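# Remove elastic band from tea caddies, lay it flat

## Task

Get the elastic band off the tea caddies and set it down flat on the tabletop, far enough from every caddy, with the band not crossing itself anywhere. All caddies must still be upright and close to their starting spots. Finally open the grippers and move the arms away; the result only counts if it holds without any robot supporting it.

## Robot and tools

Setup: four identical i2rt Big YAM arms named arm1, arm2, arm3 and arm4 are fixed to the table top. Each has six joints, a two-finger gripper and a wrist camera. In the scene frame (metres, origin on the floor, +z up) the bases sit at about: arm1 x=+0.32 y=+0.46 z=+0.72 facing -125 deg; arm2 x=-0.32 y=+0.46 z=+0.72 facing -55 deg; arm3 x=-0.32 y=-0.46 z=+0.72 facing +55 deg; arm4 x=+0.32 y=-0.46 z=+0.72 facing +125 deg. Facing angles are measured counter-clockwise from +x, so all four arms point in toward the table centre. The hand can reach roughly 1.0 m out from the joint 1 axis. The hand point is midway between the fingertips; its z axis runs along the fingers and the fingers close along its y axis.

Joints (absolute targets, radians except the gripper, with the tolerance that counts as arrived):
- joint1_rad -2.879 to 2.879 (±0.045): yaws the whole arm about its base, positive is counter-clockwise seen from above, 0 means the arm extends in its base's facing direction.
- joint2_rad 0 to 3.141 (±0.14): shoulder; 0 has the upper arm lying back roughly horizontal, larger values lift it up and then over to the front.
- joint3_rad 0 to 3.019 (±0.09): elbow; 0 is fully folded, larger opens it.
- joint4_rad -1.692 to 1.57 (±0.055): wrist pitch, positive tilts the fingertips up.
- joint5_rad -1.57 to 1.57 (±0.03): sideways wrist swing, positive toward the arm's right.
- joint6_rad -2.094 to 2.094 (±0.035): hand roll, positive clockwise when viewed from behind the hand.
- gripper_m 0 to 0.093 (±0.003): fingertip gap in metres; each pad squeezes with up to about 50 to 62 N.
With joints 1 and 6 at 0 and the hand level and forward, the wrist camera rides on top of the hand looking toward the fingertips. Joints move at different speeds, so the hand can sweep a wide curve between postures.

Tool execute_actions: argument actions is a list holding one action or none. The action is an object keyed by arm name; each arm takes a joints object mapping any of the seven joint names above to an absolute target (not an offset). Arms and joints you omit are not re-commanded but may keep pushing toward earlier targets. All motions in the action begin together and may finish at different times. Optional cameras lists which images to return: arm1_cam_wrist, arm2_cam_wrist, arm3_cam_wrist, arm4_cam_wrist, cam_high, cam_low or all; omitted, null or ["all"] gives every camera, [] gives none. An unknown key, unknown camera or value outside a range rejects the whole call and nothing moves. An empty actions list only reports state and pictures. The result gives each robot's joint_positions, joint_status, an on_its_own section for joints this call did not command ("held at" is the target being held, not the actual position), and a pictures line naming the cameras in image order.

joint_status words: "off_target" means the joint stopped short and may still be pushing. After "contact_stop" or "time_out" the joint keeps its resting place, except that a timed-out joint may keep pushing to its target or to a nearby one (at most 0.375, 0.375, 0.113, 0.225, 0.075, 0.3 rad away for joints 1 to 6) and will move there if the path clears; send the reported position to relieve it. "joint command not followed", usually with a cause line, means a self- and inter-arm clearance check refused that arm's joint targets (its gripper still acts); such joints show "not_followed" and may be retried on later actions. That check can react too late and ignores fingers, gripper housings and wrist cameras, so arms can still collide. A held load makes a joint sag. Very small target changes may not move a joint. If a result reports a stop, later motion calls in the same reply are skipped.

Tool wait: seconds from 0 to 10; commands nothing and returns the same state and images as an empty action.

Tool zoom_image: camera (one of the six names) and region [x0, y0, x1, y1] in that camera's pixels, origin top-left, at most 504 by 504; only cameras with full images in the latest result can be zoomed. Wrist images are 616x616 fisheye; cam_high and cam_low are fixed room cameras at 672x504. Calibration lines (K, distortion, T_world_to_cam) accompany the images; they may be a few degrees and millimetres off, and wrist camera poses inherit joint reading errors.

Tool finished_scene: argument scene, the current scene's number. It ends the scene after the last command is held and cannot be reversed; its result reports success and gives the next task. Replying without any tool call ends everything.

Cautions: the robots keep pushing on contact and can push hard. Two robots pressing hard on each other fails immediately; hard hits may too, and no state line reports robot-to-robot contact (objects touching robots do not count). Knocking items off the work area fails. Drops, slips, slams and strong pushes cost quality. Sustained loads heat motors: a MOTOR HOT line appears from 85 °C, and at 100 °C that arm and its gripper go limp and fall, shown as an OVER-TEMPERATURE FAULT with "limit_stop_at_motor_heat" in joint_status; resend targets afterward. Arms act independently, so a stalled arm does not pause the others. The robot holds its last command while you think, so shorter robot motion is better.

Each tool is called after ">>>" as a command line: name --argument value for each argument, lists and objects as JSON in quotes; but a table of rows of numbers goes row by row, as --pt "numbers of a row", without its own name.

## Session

>>> execute_actions --actions '[]'

Scene clock: 0.00 s.
Motor temperatures (°C, as the motors report them): arm1=[18 21 21 20 20 21] | arm2=[19 21 25 21 21 19] | arm3=[19 20 25 19 19 21] | arm4=[22 19 22 22 20 18]
arm1.joint_positions: joint1_rad=-0.017 joint2_rad=+0.447 joint3_rad=+1.471 joint4_rad=-1.522 joint5_rad=-0.015 joint6_rad=+0.012 gripper_m=+0.095
arm1.joint_status: not commanded
arm1.hand: x=+0.2472 y=+0.3534 z=+1.3594 quat_wxyz=(-0.233, -0.770, -0.386, +0.451) (m; scene frame)
arm2.joint_positions: joint1_rad=+0.010 joint2_rad=+0.445 joint3_rad=+1.474 joint4_rad=-1.548 joint5_rad=-0.008 joint6_rad=-0.009 gripper_m=+0.094
arm2.joint_status: not commanded
arm2.hand: x=-0.2434 y=+0.3676 z=+1.3071 quat_wxyz=(-0.447, -0.381, -0.776, +0.229) (m; scene frame)
arm3.joint_positions: joint1_rad=+0.014 joint2_rad=+0.441 joint3_rad=+1.470 joint4_rad=-1.539 joint5_rad=-0.010 joint6_rad=-0.016 gripper_m=+0.094
arm3.joint_status: not commanded
arm3.hand: x=-0.2584 y=-0.3577 z=+1.3439 quat_wxyz=(-0.441, +0.430, -0.747, -0.248) (m; scene frame)
arm4.joint_positions: joint1_rad=+0.008 joint2_rad=+0.450 joint3_rad=+1.453 joint4_rad=-1.526 joint5_rad=-0.008 joint6_rad=+0.010 gripper_m=+0.094
arm4.joint_status: not commanded
arm4.hand: x=+0.2450 y=-0.3527 z=+1.3156 quat_wxyz=(-0.228, +0.765, -0.407, -0.444) (m; scene frame)
pictures: arm1_cam_wrist, arm2_cam_wrist, arm3_cam_wrist, arm4_cam_wrist, cam_high, cam_low
Images, in order (width x height): arm1_cam_wrist 616x616, arm2_cam_wrist 616x616, arm3_cam_wrist 616x616, arm4_cam_wrist 616x616, cam_high 672x504, cam_low 672x504.

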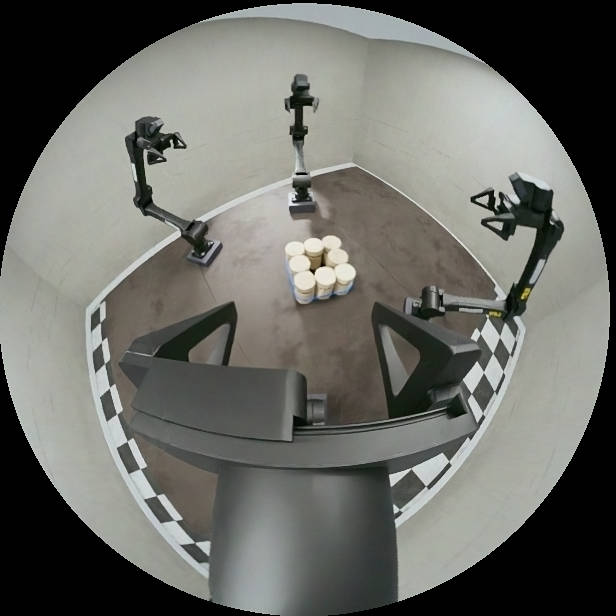

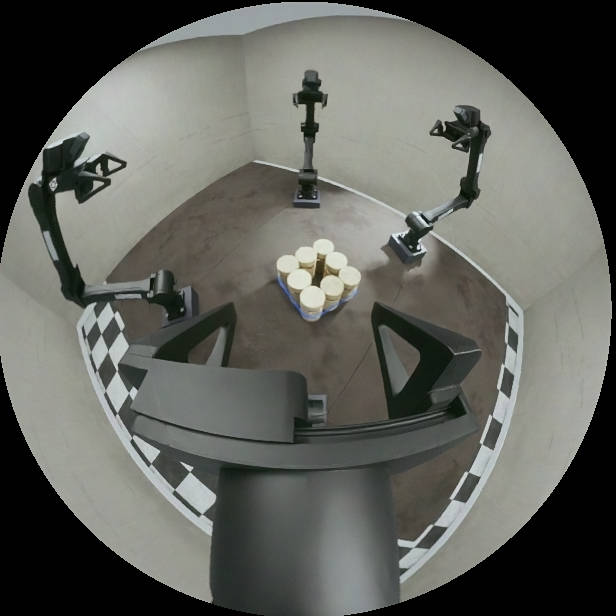

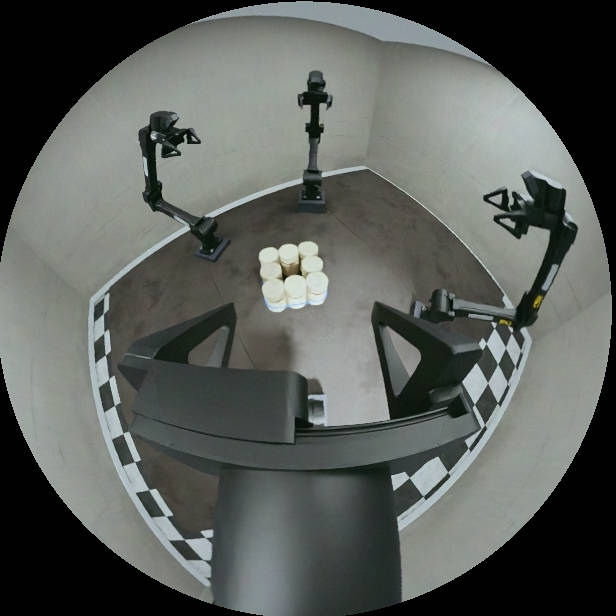

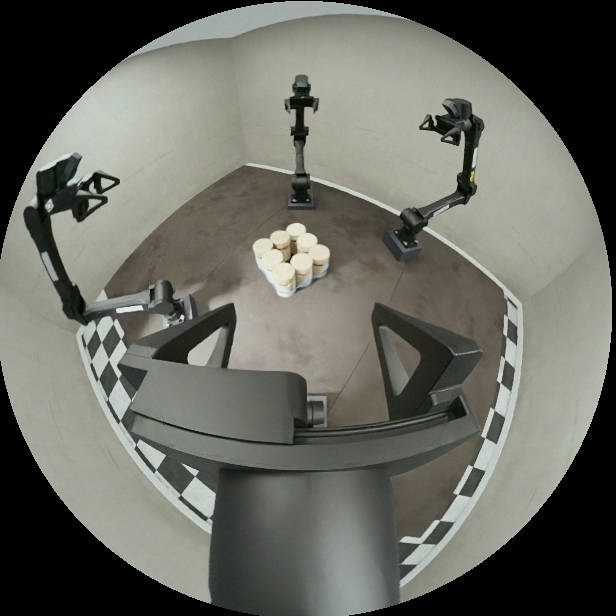

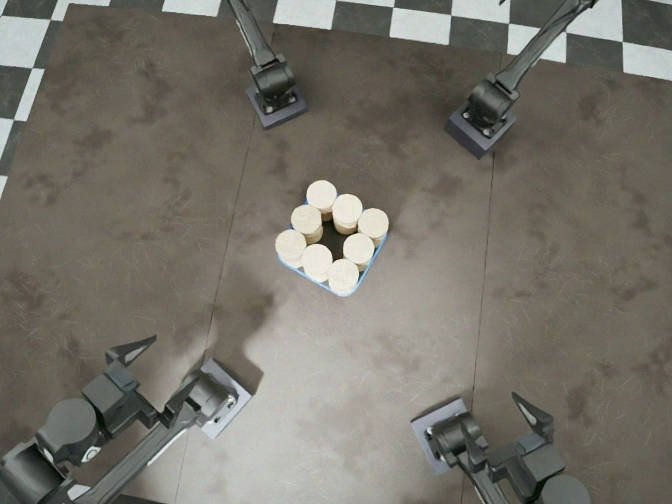

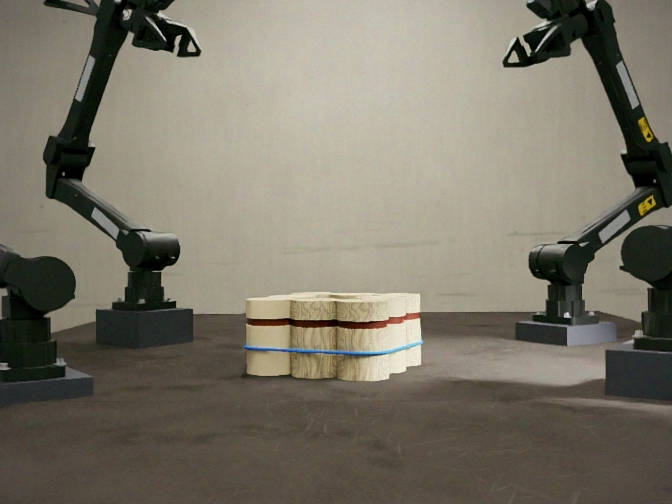

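>>> zoom_image --camera "cam_high" --region '[250, 160, 410, 310]'

>>> zoom_image --camera "cam_low" --region '[210, 270, 460, 400]'

Region (250, 160, 410, 310) of cam_high's 672x504 image, scaled by 3.150, with more detail than that image has; it fills the top 472 rows of this view, and the rest is white.

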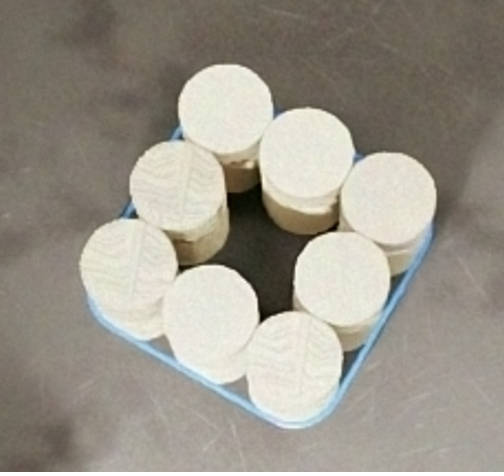

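Region (210, 270, 460, 400) of cam_low's 672x504 image, scaled by 2.016, with more detail than that image has; it fills the top 262 rows of this view, and the rest is white.

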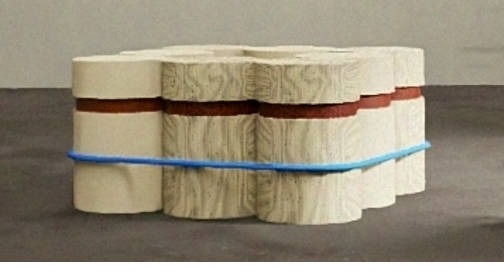

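>>> execute_actions --actions '[{"arm1":{"joints":{"joint1_rad":-0.344,"joint2_rad":1.22,"joint3_rad":0.56,"joint4_rad":-0.168,"joint5_rad":-0.4,"joint6_rad":-1.99,"gripper_m":0.04}},"arm2":{"joints":{"joint1_rad":-0.465,"joint2_rad":0.845,"joint3_rad":0.465,"joint4_rad":-0.45,"joint5_rad":-0.4,"joint6_rad":1.16,"gripper_m":0.04}},"arm3":{"joints":{"joint1_rad":0.18,"joint2_rad":1.034,"joint3_rad":0.49,"joint4_rad":-0.285,"joint5_rad":0,"joint6_rad":-1.57,"gripper_m":0.04}},"arm4":{"joints":{"joint1_rad":-0.15,"joint2_rad":1.243,"joint3_rad":0.68,"joint4_rad":-0.265,"joint5_rad":-0.4,"joint6_rad":1.16,"gripper_m":0.04}}}]' --cameras '["cam_high"]'

Scene clock: 49.03 s.
Motor temperatures (°C, as the motors report them): arm1=[18 21 23 20 20 21] | arm2=[19 21 28 22 20 19] | arm3=[19 20 28 20 19 21] | arm4=[22 20 25 22 19 18]
arm1.joint_positions: joint1_rad=-0.343 joint2_rad=+1.213 joint3_rad=+0.560 joint4_rad=-0.180 joint5_rad=-0.396 joint6_rad=-1.981 gripper_m=+0.040
arm1.joint_status: all done
arm1.hand: x=+0.0173 y=+0.1709 z=+0.8980 quat_wxyz=(+0.084, -0.183, -0.901, +0.385) (m; scene frame)
arm2.joint_positions: joint1_rad=-0.464 joint2_rad=+0.852 joint3_rad=+0.470 joint4_rad=-0.468 joint5_rad=-0.397 joint6_rad=+1.143 gripper_m=+0.040
arm2.joint_status: all done
arm2.hand: x=-0.1999 y=+0.1444 z=+0.8910 quat_wxyz=(-0.368, -0.857, -0.336, -0.132) (m; scene frame)
arm3.joint_positions: joint1_rad=+0.172 joint2_rad=+1.049 joint3_rad=+0.487 joint4_rad=-0.305 joint5_rad=-0.001 joint6_rad=-1.560 gripper_m=+0.040
arm3.joint_status: all done
arm3.hand: x=-0.1773 y=-0.1139 z=+0.8852 quat_wxyz=(-0.339, +0.920, -0.187, +0.064) (m; scene frame)
arm4.joint_positions: joint1_rad=-0.145 joint2_rad=+1.245 joint3_rad=+0.673 joint4_rad=-0.287 joint5_rad=-0.397 joint6_rad=+1.151 gripper_m=+0.040
arm4.joint_status: all done
arm4.hand: x=+0.0714 y=-0.0926 z=+0.8875 quat_wxyz=(+0.189, +0.448, -0.806, -0.338) (m; scene frame)
pictures: cam_high
Images, in order (width x height): cam_high 672x504.

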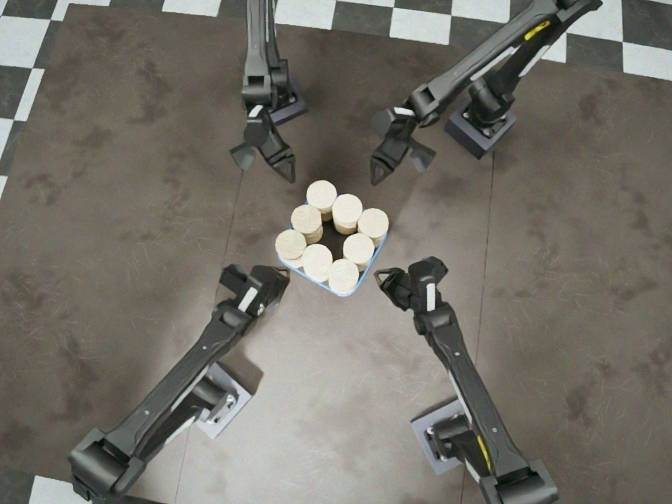

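>>> execute_actions --actions '[{"arm1":{"joints":{"joint2_rad":1.562,"joint3_rad":0.455,"joint4_rad":0.272}},"arm2":{"joints":{"joint2_rad":1.15,"joint3_rad":0.283,"joint4_rad":0.043}},"arm3":{"joints":{"joint2_rad":1.381,"joint3_rad":0.352,"joint4_rad":0.203}},"arm4":{"joints":{"joint2_rad":1.505,"joint3_rad":0.557,"joint4_rad":0.125}}}]'

>>> zoom_image --camera "cam_high" --region '[250, 160, 410, 310]'

Scene clock: 55.10 s.
Motor temperatures (°C, as the motors report them): arm1=[18 21 23 20 20 21] | arm2=[19 21 28 22 20 19] | arm3=[19 20 28 20 19 21] | arm4=[22 20 25 22 19 18]
arm1.joint_positions: joint1_rad=-0.343 joint2_rad=+1.554 joint3_rad=+0.449 joint4_rad=+0.260 joint5_rad=-0.397 joint6_rad=-1.982 gripper_m=+0.040
arm1.joint_status: all done
arm1.hand: x=+0.0200 y=+0.1738 z=+0.7882 quat_wxyz=(+0.080, -0.185, -0.902, +0.381) (m; scene frame)
arm2.joint_positions: joint1_rad=-0.464 joint2_rad=+1.152 joint3_rad=+0.277 joint4_rad=+0.026 joint5_rad=-0.398 joint6_rad=+1.144 gripper_m=+0.040
arm2.joint_status: all done
arm2.hand: x=-0.2012 y=+0.1469 z=+0.7843 quat_wxyz=(-0.368, -0.857, -0.335, -0.133) (m; scene frame)
arm3.joint_positions: joint1_rad=+0.172 joint2_rad=+1.368 joint3_rad=+0.341 joint4_rad=+0.183 joint5_rad=-0.001 joint6_rad=-1.561 gripper_m=+0.040
arm3.joint_status: all done
arm3.hand: x=-0.1778 y=-0.1149 z=+0.7879 quat_wxyz=(-0.350, +0.916, -0.185, +0.066) (m; scene frame)
arm4.joint_positions: joint1_rad=-0.145 joint2_rad=+1.516 joint3_rad=+0.546 joint4_rad=+0.104 joint5_rad=-0.398 joint6_rad=+1.152 gripper_m=+0.040
arm4.joint_status: all done
arm4.hand: x=+0.0728 y=-0.0953 z=+0.7791 quat_wxyz=(+0.189, +0.447, -0.808, -0.334) (m; scene frame)
pictures: arm1_cam_wrist, arm2_cam_wrist, arm3_cam_wrist, arm4_cam_wrist, cam_high, cam_low
camera_calibration (this result's frames):
arm1_cam_wrist: T_world_to_cam=[[-0.277095, -0.650709, 0.706963, -0.437438], [-0.570661, 0.703402, 0.42376, -0.443081], [-0.773023, -0.286014, -0.566243, 0.633087], [0, 0, 0, 1]] pos_world=[0.115331, 0.208091, 0.855493]
arm2_cam_wrist: T_world_to_cam=[[-0.478189, 0.49729, -0.723905, 0.397611], [0.321182, 0.866176, 0.38286, -0.356238], [0.817421, -0.0494251, -0.573916, 0.750653], [0, 0, 0, 1]] pos_world=[-0.309049, 0.147938, 0.855034]
arm3_cam_wrist: T_world_to_cam=[[0.297928, 0.685284, 0.664549, -0.387553], [0.602112, -0.675114, 0.426242, -0.301337], [0.740743, 0.273143, -0.613753, 0.770541], [0, 0, 0, 1]] pos_world=[-0.273872, -0.148321, 0.858912]
arm4_cam_wrist: T_world_to_cam=[[0.600319, -0.377711, -0.704948, 0.468438], [-0.0794551, -0.905255, 0.417373, -0.400287], [-0.795804, -0.194545, -0.573452, 0.612495], [0, 0, 0, 1]] pos_world=[0.174409, -0.0662701, 0.84853]
Images, in order (width x height): arm1_cam_wrist 616x616, arm2_cam_wrist 616x616, arm3_cam_wrist 616x616, arm4_cam_wrist 616x616, cam_high 672x504, cam_low 672x504.

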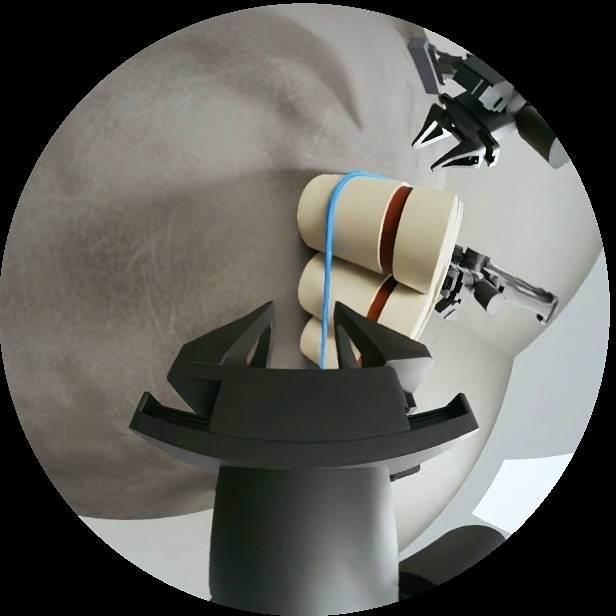

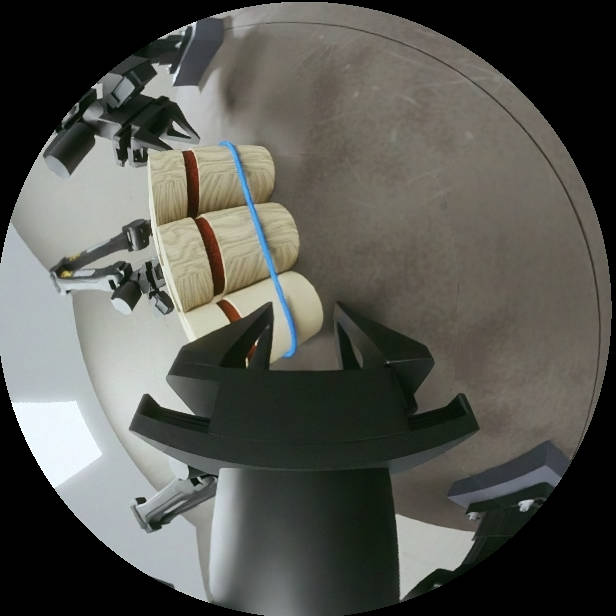

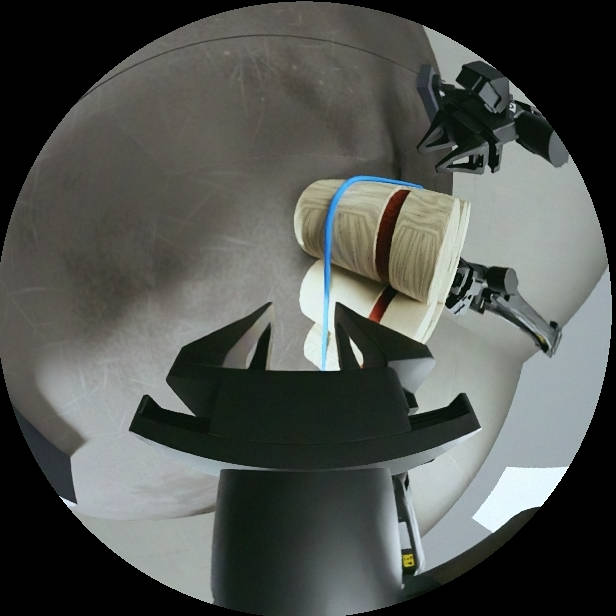

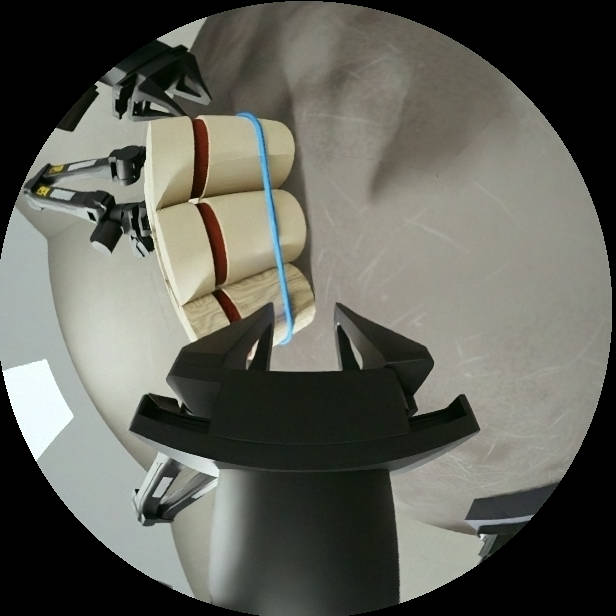

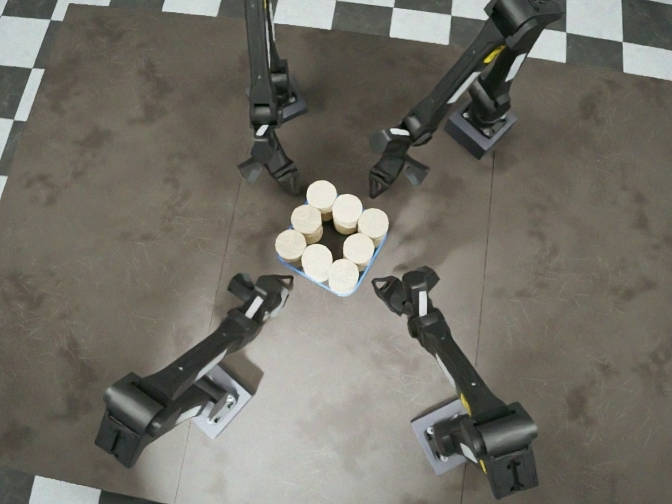

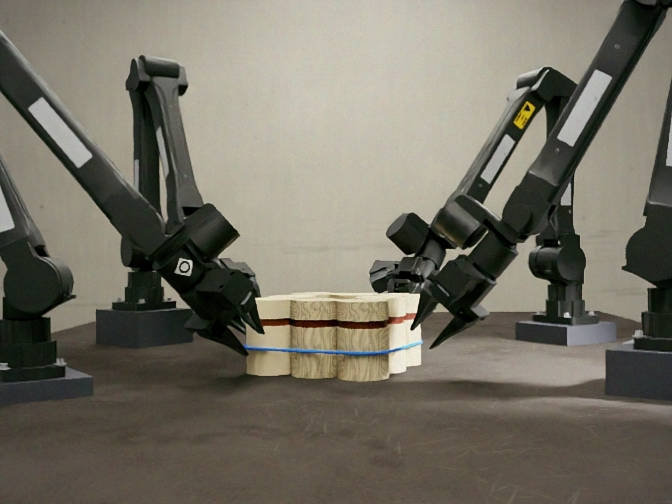

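Region (250, 160, 410, 310) of cam_high's 672x504 image, scaled by 3.150, with more detail than that image has; it fills the top 472 rows of this view, and the rest is white.

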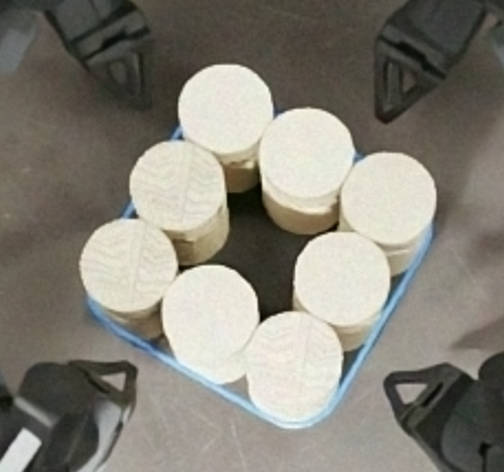

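>>> execute_actions --actions '[{"arm1":{"joints":{"joint1_rad":-0.272,"joint2_rad":1.73,"joint3_rad":0.588,"joint4_rad":0.319}},"arm2":{"joints":{"joint1_rad":-0.382,"joint2_rad":1.382,"joint3_rad":0.41,"joint4_rad":0.175}},"arm3":{"joints":{"joint2_rad":1.61,"joint3_rad":0.485,"joint4_rad":0.312}},"arm4":{"joints":{"joint1_rad":-0.081,"joint2_rad":1.69,"joint3_rad":0.696,"joint4_rad":0.2}}}]'

>>> zoom_image --camera "cam_high" --region '[250, 160, 410, 310]'

Scene clock: 91.50 s.
Motor temperatures (°C, as the motors report them): arm1=[18 21 22 20 20 21] | arm2=[19 21 28 22 20 19] | arm3=[19 20 28 20 19 21] | arm4=[22 20 25 22 19 18]
arm1.joint_positions: joint1_rad=-0.273 joint2_rad=+1.720 joint3_rad=+0.567 joint4_rad=+0.307 joint5_rad=-0.398 joint6_rad=-1.982 gripper_m=+0.040
arm1.joint_status: all done
arm1.hand: x=+0.0053 y=+0.1259 z=+0.7645 quat_wxyz=(+0.067, -0.153, -0.908, +0.384) (m; scene frame)
arm2.joint_positions: joint1_rad=-0.385 joint2_rad=+1.380 joint3_rad=+0.370 joint4_rad=+0.157 joint5_rad=-0.403 joint6_rad=+1.144 gripper_m=+0.040
arm2.joint_status: all done
arm2.hand: x=-0.1657 y=+0.1143 z=+0.7645 quat_wxyz=(-0.361, -0.843, -0.369, -0.150) (m; scene frame)
arm3.joint_positions: joint1_rad=+0.174 joint2_rad=+1.596 joint3_rad=+0.463 joint4_rad=+0.292 joint5_rad=+0.001 joint6_rad=-1.562 gripper_m=+0.040
arm3.joint_status: all done
arm3.hand: x=-0.1587 y=-0.0669 z=+0.7611 quat_wxyz=(-0.351, +0.916, -0.184, +0.067) (m; scene frame)
arm4.joint_positions: joint1_rad=-0.083 joint2_rad=+1.694 joint3_rad=+0.663 joint4_rad=+0.179 joint5_rad=-0.402 joint6_rad=+1.152 gripper_m=+0.040
arm4.joint_status: all done
arm4.hand: x=+0.0260 y=-0.0688 z=+0.7543 quat_wxyz=(+0.202, +0.473, -0.790, -0.334) (m; scene frame)
pictures: arm1_cam_wrist, arm2_cam_wrist, arm3_cam_wrist, arm4_cam_wrist, cam_high, cam_low
camera_calibration (this result's frames):
arm1_cam_wrist: T_world_to_cam=[[-0.23166, -0.668692, 0.70653, -0.453488], [-0.61899, 0.661614, 0.423224, -0.401803], [-0.750456, -0.339292, -0.567183, 0.601894], [0, 0, 0, 1]] pos_world=[0.0979283, 0.166812, 0.83184]
arm2_cam_wrist: T_world_to_cam=[[-0.515817, 0.460155, -0.722627, 0.413601], [0.24812, 0.887593, 0.388092, -0.350398], [0.819981, 0.0208858, -0.572009, 0.69959], [0, 0, 0, 1]] pos_world=[-0.273368, 0.106079, 0.835038]
arm3_cam_wrist: T_world_to_cam=[[0.295432, 0.684957, 0.665998, -0.409888], [0.602137, -0.674722, 0.426826, -0.269465], [0.741721, 0.274924, -0.611773, 0.725643], [0, 0, 0, 1]] pos_world=[-0.254876, -0.100555, 0.831929]
arm4_cam_wrist: T_world_to_cam=[[0.6166, -0.330729, -0.714439, 0.499093], [-0.0160975, -0.912588, 0.408563, -0.365093], [-0.787112, -0.240419, -0.568026, 0.558661], [0, 0, 0, 1]] pos_world=[0.126111, -0.0338022, 0.823069]
Images, in order (width x height): arm1_cam_wrist 616x616, arm2_cam_wrist 616x616, arm3_cam_wrist 616x616, arm4_cam_wrist 616x616, cam_high 672x504, cam_low 672x504.

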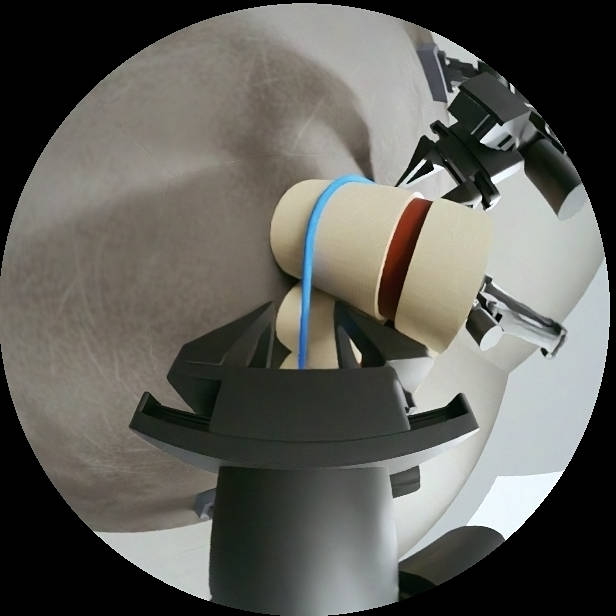

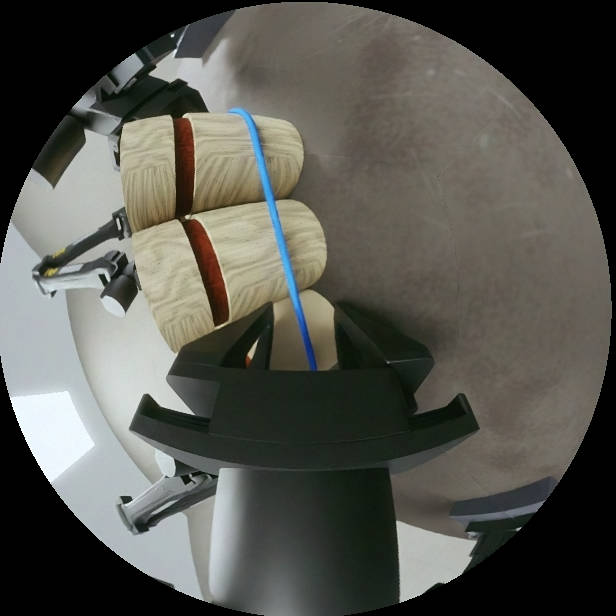

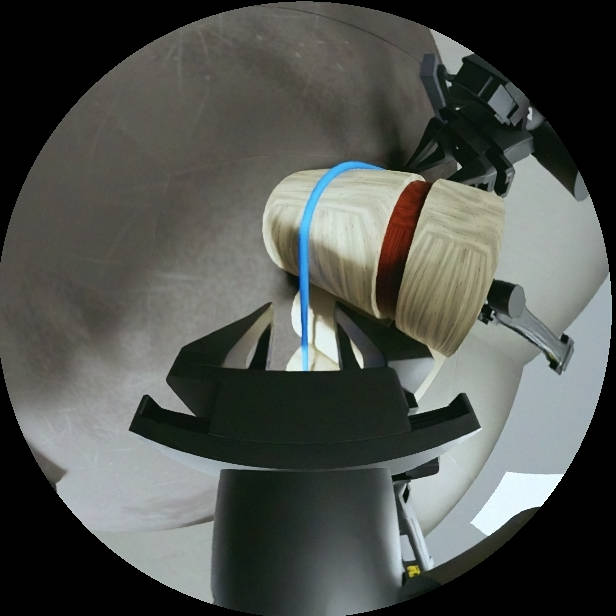

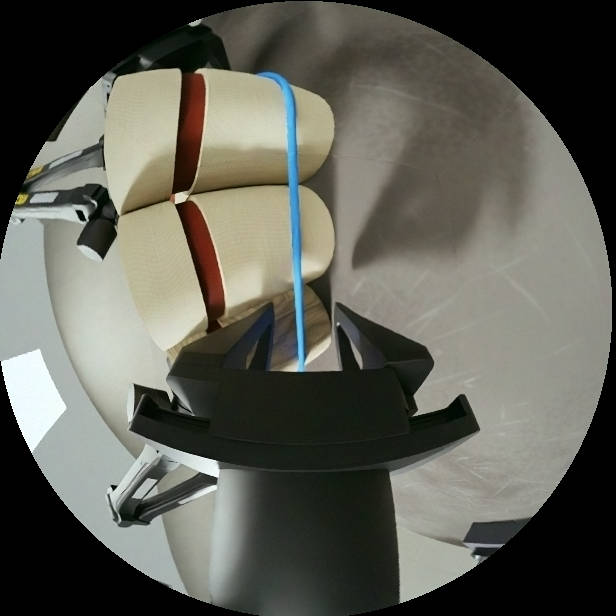

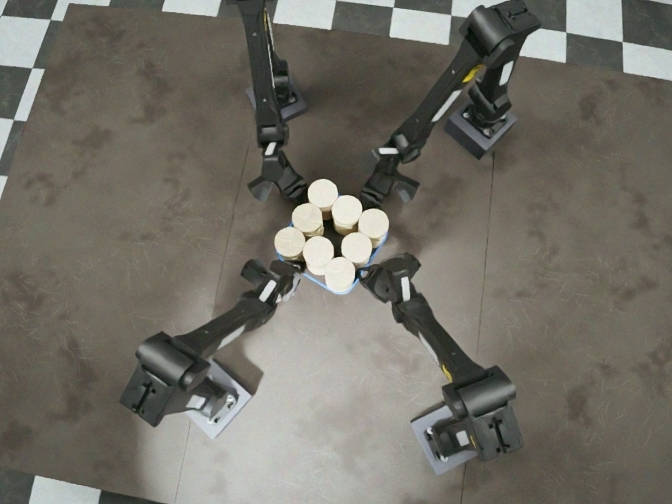

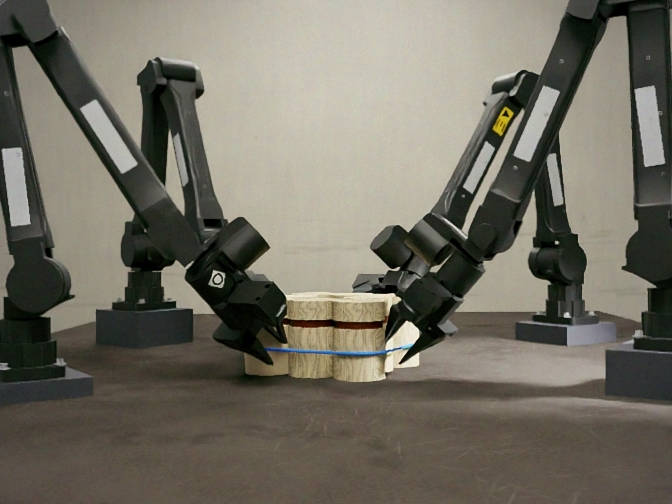

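Region (250, 160, 410, 310) of cam_high's 672x504 image, scaled by 3.150, with more detail than that image has; it fills the top 472 rows of this view, and the rest is white.

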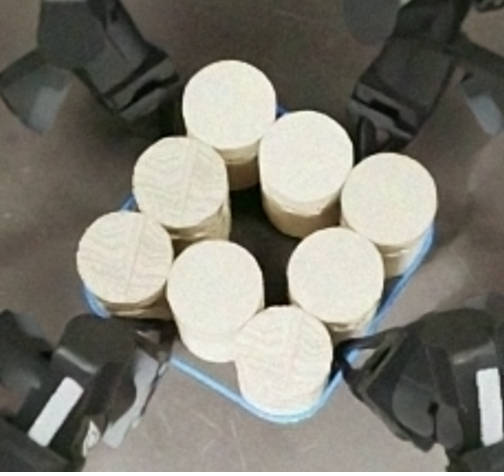

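>>> execute_actions --actions '[{"arm1":{"joints":{"gripper_m":0}},"arm2":{"joints":{"gripper_m":0}},"arm3":{"joints":{"gripper_m":0}},"arm4":{"joints":{"gripper_m":0}}}]'

Scene clock: 116.37 s.
Motor temperatures (°C, as the motors report them): arm1=[18 22 22 20 20 21] | arm2=[19 21 30 22 20 19] | arm3=[19 20 28 20 19 21] | arm4=[22 21 26 22 19 18]
arm1.joint_positions: joint1_rad=-0.273 joint2_rad=+1.720 joint3_rad=+0.567 joint4_rad=+0.307 joint5_rad=-0.398 joint6_rad=-1.982 gripper_m=+0.003
arm1.joint_status: all done
arm1.hand: x=+0.0053 y=+0.1259 z=+0.7645 quat_wxyz=(+0.067, -0.153, -0.908, +0.384) (m; scene frame)
arm2.joint_positions: joint1_rad=-0.385 joint2_rad=+1.380 joint3_rad=+0.370 joint4_rad=+0.158 joint5_rad=-0.403 joint6_rad=+1.144 gripper_m=+0.002
arm2.joint_status: all done
arm2.hand: x=-0.1656 y=+0.1142 z=+0.7647 quat_wxyz=(-0.361, -0.843, -0.369, -0.150) (m; scene frame)
arm3.joint_positions: joint1_rad=+0.174 joint2_rad=+1.596 joint3_rad=+0.463 joint4_rad=+0.292 joint5_rad=+0.001 joint6_rad=-1.562 gripper_m=+0.003
arm3.joint_status: all done
arm3.hand: x=-0.1587 y=-0.0669 z=+0.7611 quat_wxyz=(-0.351, +0.916, -0.184, +0.067) (m; scene frame)
arm4.joint_positions: joint1_rad=-0.083 joint2_rad=+1.694 joint3_rad=+0.663 joint4_rad=+0.180 joint5_rad=-0.402 joint6_rad=+1.152 gripper_m=+0.002
arm4.joint_status: all done
arm4.hand: x=+0.0258 y=-0.0685 z=+0.7545 quat_wxyz=(+0.202, +0.473, -0.790, -0.335) (m; scene frame)
pictures: arm1_cam_wrist, arm2_cam_wrist, arm3_cam_wrist, arm4_cam_wrist, cam_high, cam_low
camera_calibration (this result's frames):
arm1_cam_wrist: T_world_to_cam=[[-0.23166, -0.668692, 0.70653, -0.453488], [-0.61899, 0.661614, 0.423224, -0.401803], [-0.750456, -0.339292, -0.567183, 0.601894], [0, 0, 0, 1]] pos_world=[0.0979283, 0.166812, 0.83184]
arm2_cam_wrist: T_world_to_cam=[[-0.515688, 0.459616, -0.723062, 0.414177], [0.248043, 0.887882, 0.38748, -0.349915], [0.820086, 0.0204681, -0.571875, 0.699595], [0, 0, 0, 1]] pos_world=[-0.273348, 0.106001, 0.835141]
arm3_cam_wrist: T_world_to_cam=[[0.295432, 0.684957, 0.665998, -0.409888], [0.602137, -0.674722, 0.426826, -0.269465], [0.741721, 0.274924, -0.611773, 0.725643], [0, 0, 0, 1]] pos_world=[-0.254876, -0.100555, 0.831929]
arm4_cam_wrist: T_world_to_cam=[[0.61607, -0.329774, -0.715337, 0.500173], [-0.015793, -0.913132, 0.407357, -0.364112], [-0.787533, -0.239663, -0.567762, 0.558611], [0, 0, 0, 1]] pos_world=[0.126032, -0.0336602, 0.823274]
Images, in order (width x height): arm1_cam_wrist 616x616, arm2_cam_wrist 616x616, arm3_cam_wrist 616x616, arm4_cam_wrist 616x616, cam_high 672x504, cam_low 672x504.

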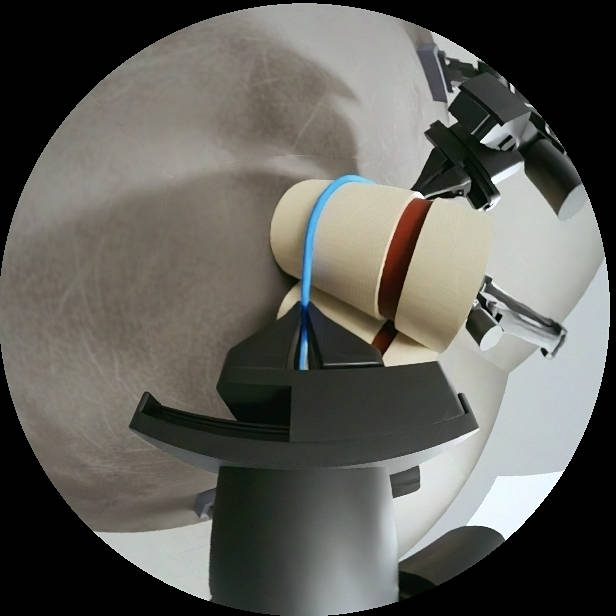

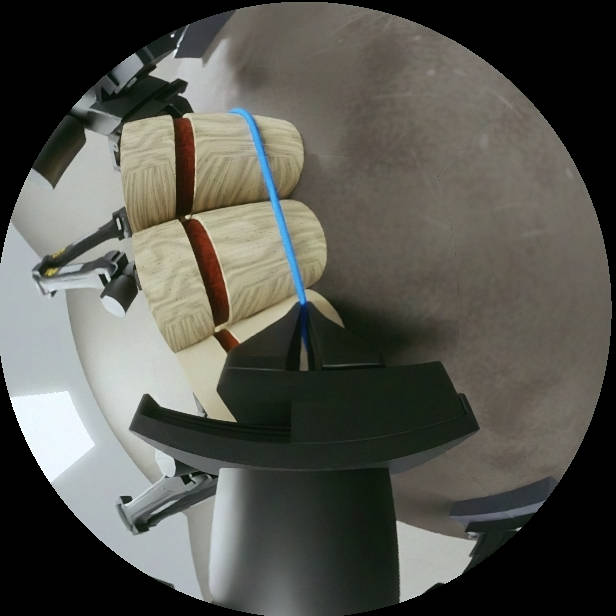

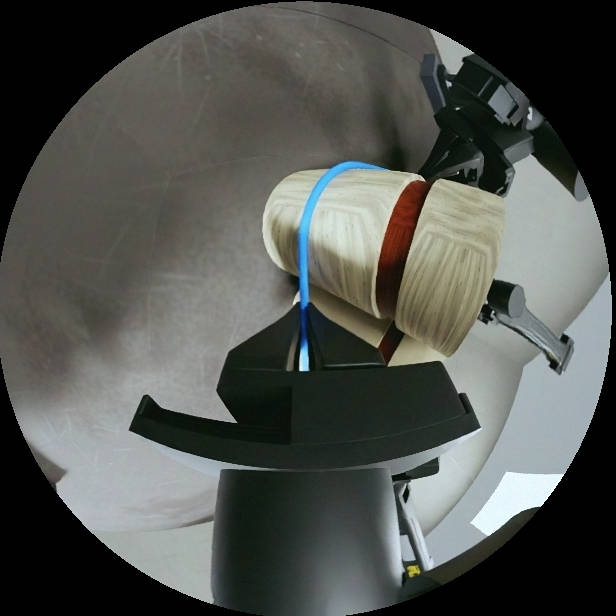

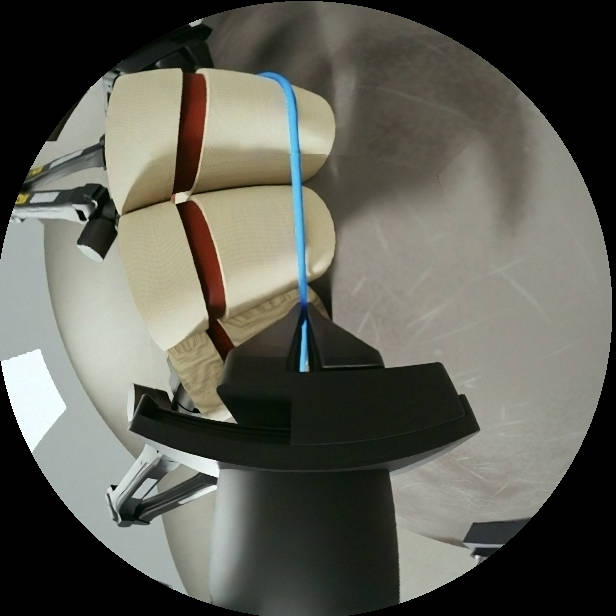

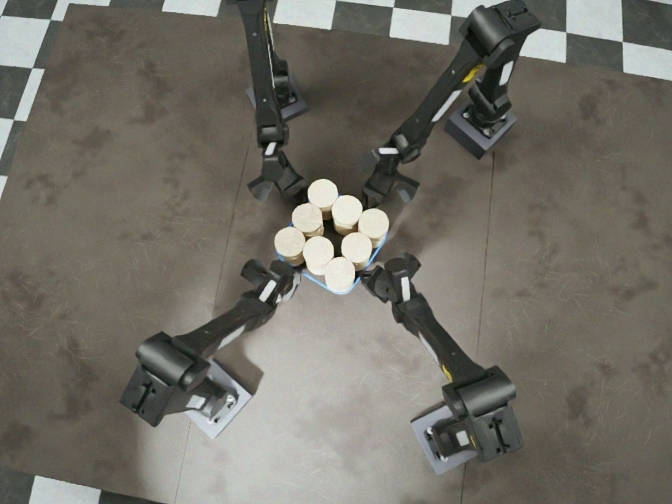

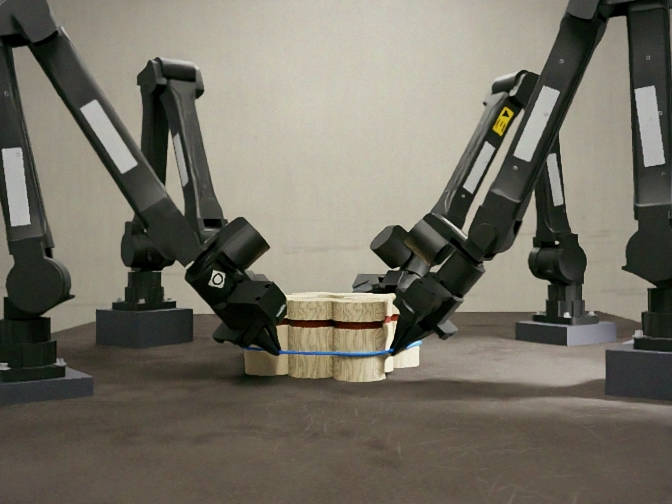

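>>> execute_actions --actions '[{"arm1":{"joints":{"joint1_rad":-0.245,"joint2_rad":1.60,"joint3_rad":0.415,"joint4_rad":0.325}},"arm2":{"joints":{"joint1_rad":-0.46,"joint2_rad":1.20,"joint3_rad":0.245,"joint4_rad":0.095}},"arm3":{"joints":{"joint1_rad":0.245,"joint2_rad":1.45,"joint3_rad":0.34,"joint4_rad":0.25}},"arm4":{"joints":{"joint1_rad":-0.098,"joint2_rad":1.555,"joint3_rad":0.54,"joint4_rad":0.15}}}]' --cameras '["cam_high"]'

>>> execute_actions --actions '[{"arm1":{"joints":{"joint1_rad":-0.07,"joint2_rad":1.56,"joint3_rad":0.375,"joint4_rad":0.30}},"arm2":{"joints":{"joint1_rad":-0.31,"joint2_rad":0.995,"joint3_rad":0.145,"joint4_rad":-0.03}},"arm3":{"joints":{"joint1_rad":0.43,"joint2_rad":1.46,"joint3_rad":0.385,"joint4_rad":0.21}},"arm4":{"joints":{"joint1_rad":0.05,"joint2_rad":1.48,"joint3_rad":0.465,"joint4_rad":0.13}}}]' --cameras '["cam_high","cam_low"]'

>>> zoom_image --camera "cam_high" --region '[230,140,440,340]'

Scene clock: 154.60 s.
Motor temperatures (°C, as the motors report them): arm1=[18 22 23 20 20 21] | arm2=[19 21 30 22 20 19] | arm3=[19 20 27 20 19 21] | arm4=[22 21 26 22 19 18]
arm1.joint_positions: joint1_rad=-0.259 joint2_rad=+1.593 joint3_rad=+0.446 joint4_rad=+0.344 joint5_rad=-0.392 joint6_rad=-1.982 gripper_m=+0.003
arm1.joint_status: all done
arm1.hand: x=+0.0387 y=+0.1456 z=+0.7847 quat_wxyz=(+0.079, -0.142, -0.903, +0.397) (m; scene frame)
arm2.joint_positions: joint1_rad=-0.445 joint2_rad=+1.197 joint3_rad=+0.271 joint4_rad=+0.116 joint5_rad=-0.412 joint6_rad=+1.144 gripper_m=+0.002
arm2.joint_status: all done
arm2.hand: x=-0.1915 y=+0.1424 z=+0.7825 quat_wxyz=(-0.385, -0.844, -0.347, -0.140) (m; scene frame)
arm3.joint_positions: joint1_rad=+0.230 joint2_rad=+1.448 joint3_rad=+0.361 joint4_rad=+0.275 joint5_rad=+0.011 joint6_rad=-1.562 gripper_m=+0.003
arm3.joint_status: all done
arm3.hand: x=-0.1910 y=-0.0923 z=+0.7813 quat_wxyz=(-0.365, +0.915, -0.159, +0.064) (m; scene frame)
arm4.joint_positions: joint1_rad=-0.085 joint2_rad=+1.554 joint3_rad=+0.560 joint4_rad=+0.169 joint5_rad=-0.402 joint6_rad=+1.153 gripper_m=+0.002
arm4.joint_status: all done
arm4.hand: x=+0.0438 y=-0.0992 z=+0.7783 quat_wxyz=(+0.201, +0.472, -0.785, -0.347) (m; scene frame)
pictures: cam_high
Images, in order (width x height): cam_high 672x504.

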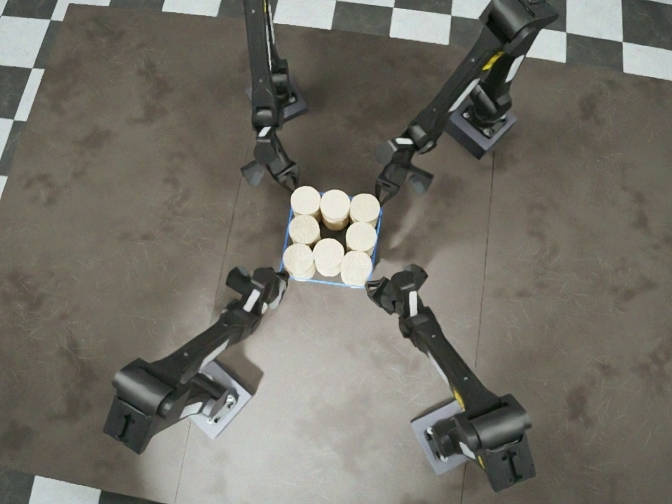

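Scene clock: 156.63 s.
Motor temperatures (°C, as the motors report them): arm1=[18 22 22 20 21 21] | arm2=[19 21 30 22 20 19] | arm3=[19 20 27 20 20 21] | arm4=[22 21 26 22 19 18]
arm1.joint_positions: joint1_rad=-0.115 joint2_rad=+1.551 joint3_rad=+0.426 joint4_rad=+0.339 joint5_rad=-0.369 joint6_rad=-1.982 gripper_m=+0.003
arm1.joint_status: all done
arm1.hand: x=+0.0869 y=+0.1141 z=+0.7926 quat_wxyz=(+0.063, -0.079, -0.910, +0.403) (m; scene frame)
arm2.joint_positions: joint1_rad=-0.311 joint2_rad=+0.983 joint3_rad=+0.195 joint4_rad=+0.019 joint5_rad=-0.401 joint6_rad=+1.149 gripper_m=+0.002
arm2.joint_status: all done
arm2.hand: x=-0.1615 y=+0.1914 z=+0.7983 quat_wxyz=(-0.392, -0.813, -0.400, -0.158) (m; scene frame)
arm3.joint_positions: joint1_rad=+0.378 joint2_rad=+1.448 joint3_rad=+0.411 joint4_rad=+0.249 joint5_rad=+0.036 joint6_rad=-1.562 gripper_m=+0.003
arm3.joint_status: joint1_rad time_out (moved +0.147 of +0.200); the others done
arm3.on_its_own: joint1_rad reads +0.378 and still pushes toward +0.430 since a time_out
arm3.hand: x=-0.2384 y=-0.0578 z=+0.7947 quat_wxyz=(-0.379, +0.919, -0.096, +0.050) (m; scene frame)
arm4.joint_positions: joint1_rad=+0.033 joint2_rad=+1.474 joint3_rad=+0.507 joint4_rad=+0.169 joint5_rad=-0.379 joint6_rad=+1.158 gripper_m=+0.002
arm4.joint_status: all done
arm4.hand: x=+0.0157 y=-0.1452 z=+0.7914 quat_wxyz=(+0.212, +0.513, -0.756, -0.349) (m; scene frame)
pictures: cam_high, cam_low
Images, in order (width x height): cam_high 672x504, cam_low 672x504.

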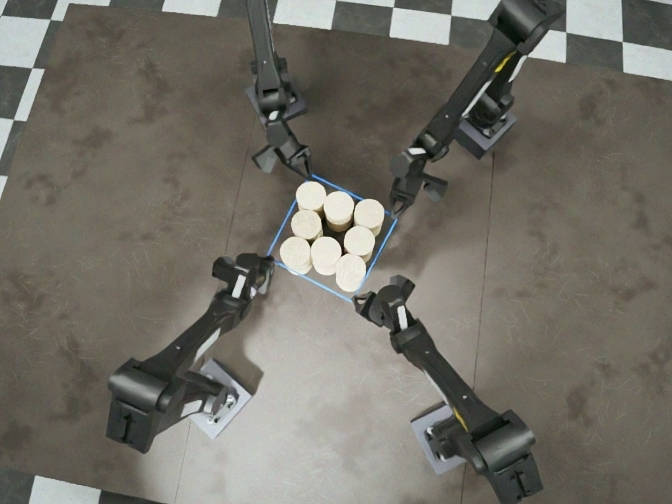

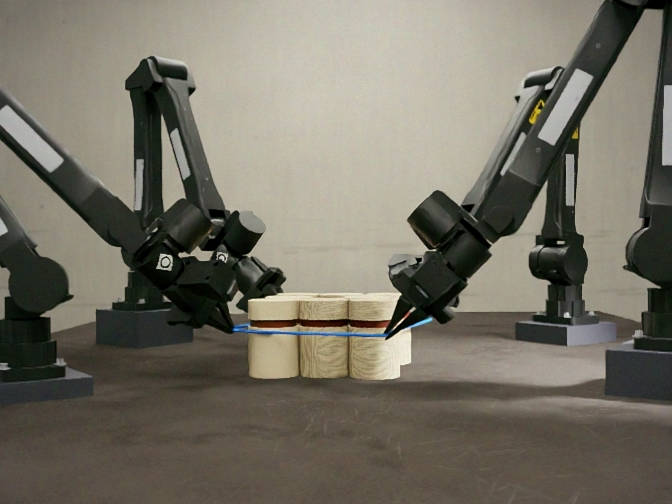

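Region (230, 140, 440, 340) of cam_high's 672x504 image, scaled by 2.400, with more detail than that image has; it fills the top 480 rows of this view, and the rest is white.

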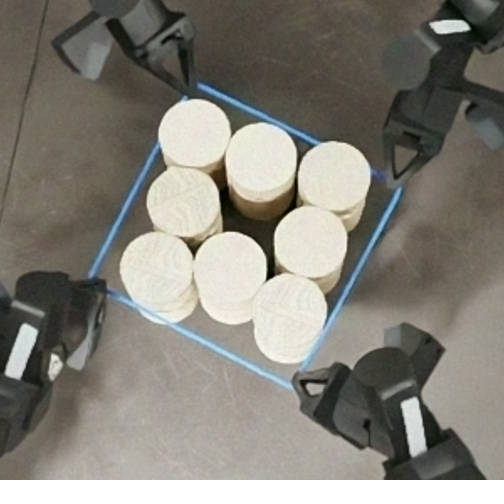

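>>> execute_actions --actions '[{"arm1":{"joints":{"joint1_rad":0.015,"joint2_rad":1.65,"joint3_rad":0.42,"joint4_rad":0.353}},"arm2":{"joints":{"joint1_rad":-0.195,"joint2_rad":1.085,"joint3_rad":0.125,"joint4_rad":0.08}},"arm3":{"joints":{"joint1_rad":0.48,"joint2_rad":1.573,"joint3_rad":0.44,"joint4_rad":0.26}},"arm4":{"joints":{"joint1_rad":0.13,"joint2_rad":1.55,"joint3_rad":0.475,"joint4_rad":0.19}}}]' --cameras '["cam_high","cam_low"]'

>>> zoom_image --camera "cam_high" --region '[230,140,440,340]'

Scene clock: 177.27 s.
Motor temperatures (°C, as the motors report them): arm1=[18 22 22 20 23 21] | arm2=[19 20 27 22 20 19] | arm3=[19 20 26 20 23 21] | arm4=[22 21 24 22 20 18]
arm1.joint_positions: joint1_rad=-0.048 joint2_rad=+1.624 joint3_rad=+0.465 joint4_rad=+0.383 joint5_rad=-0.360 joint6_rad=-1.982 gripper_m=+0.003
arm1.joint_status: joint1_rad time_out (moved +0.067 of +0.130); the others done
arm1.on_its_own: joint1_rad reads -0.048 and still pushes toward +0.015 since a time_out
arm1.hand: x=+0.0983 y=+0.0863 z=+0.7828 quat_wxyz=(+0.056, -0.050, -0.910, +0.407) (m; scene frame)
arm2.joint_positions: joint1_rad=-0.212 joint2_rad=+1.068 joint3_rad=+0.184 joint4_rad=+0.113 joint5_rad=-0.385 joint6_rad=+1.152 gripper_m=+0.002
arm2.joint_status: all done
arm2.hand: x=-0.1366 y=+0.2035 z=+0.7844 quat_wxyz=(-0.384, -0.796, -0.436, -0.171) (m; scene frame)
arm3.joint_positions: joint1_rad=+0.416 joint2_rad=+1.549 joint3_rad=+0.456 joint4_rad=+0.274 joint5_rad=+0.041 joint6_rad=-1.562 gripper_m=+0.003
arm3.joint_status: joint1_rad time_out (moved +0.038 of +0.102); the others done
arm3.on_its_own: joint1_rad reads +0.416 and still pushes toward +0.480 since a time_out
arm3.hand: x=-0.2506 y=-0.0406 z=+0.7753 quat_wxyz=(-0.365, +0.926, -0.080, +0.044) (m; scene frame)
arm4.joint_positions: joint1_rad=+0.098 joint2_rad=+1.535 joint3_rad=+0.516 joint4_rad=+0.222 joint5_rad=-0.369 joint6_rad=+1.159 gripper_m=+0.002
arm4.joint_status: all done
arm4.hand: x=-0.0073 y=-0.1593 z=+0.7773 quat_wxyz=(+0.219, +0.535, -0.740, -0.342) (m; scene frame)
pictures: cam_high, cam_low
Images, in order (width x height): cam_high 672x504, cam_low 672x504.

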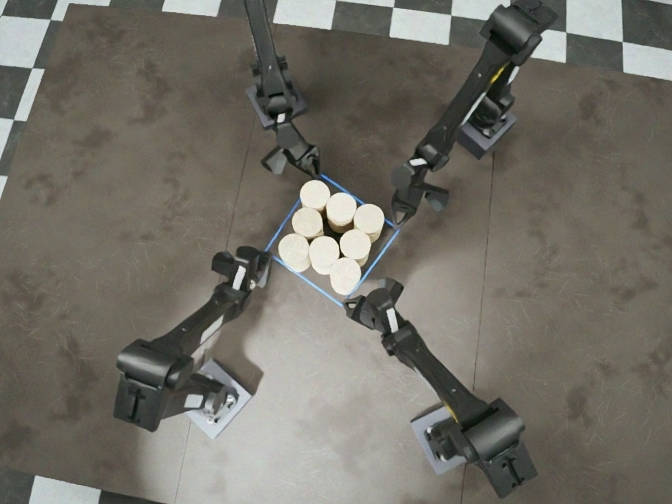

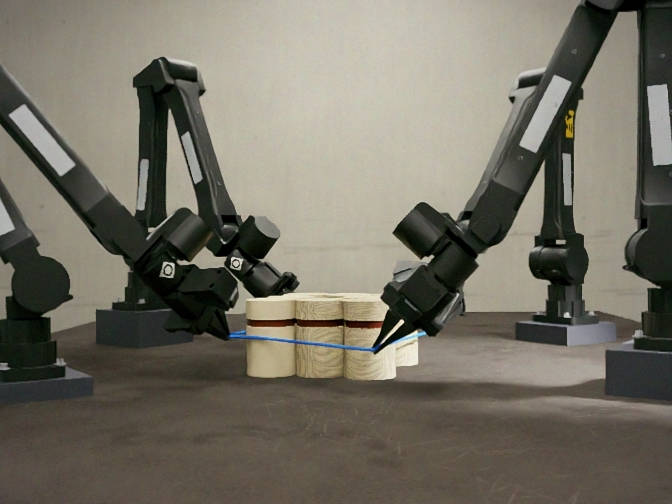

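Region (230, 140, 440, 340) of cam_high's 672x504 image, scaled by 2.400, with more detail than that image has; it fills the top 480 rows of this view, and the rest is white.

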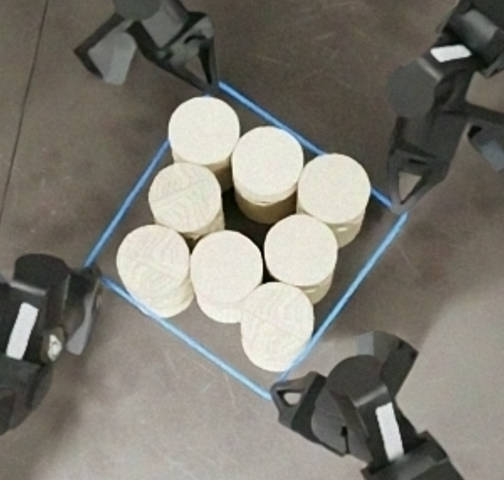

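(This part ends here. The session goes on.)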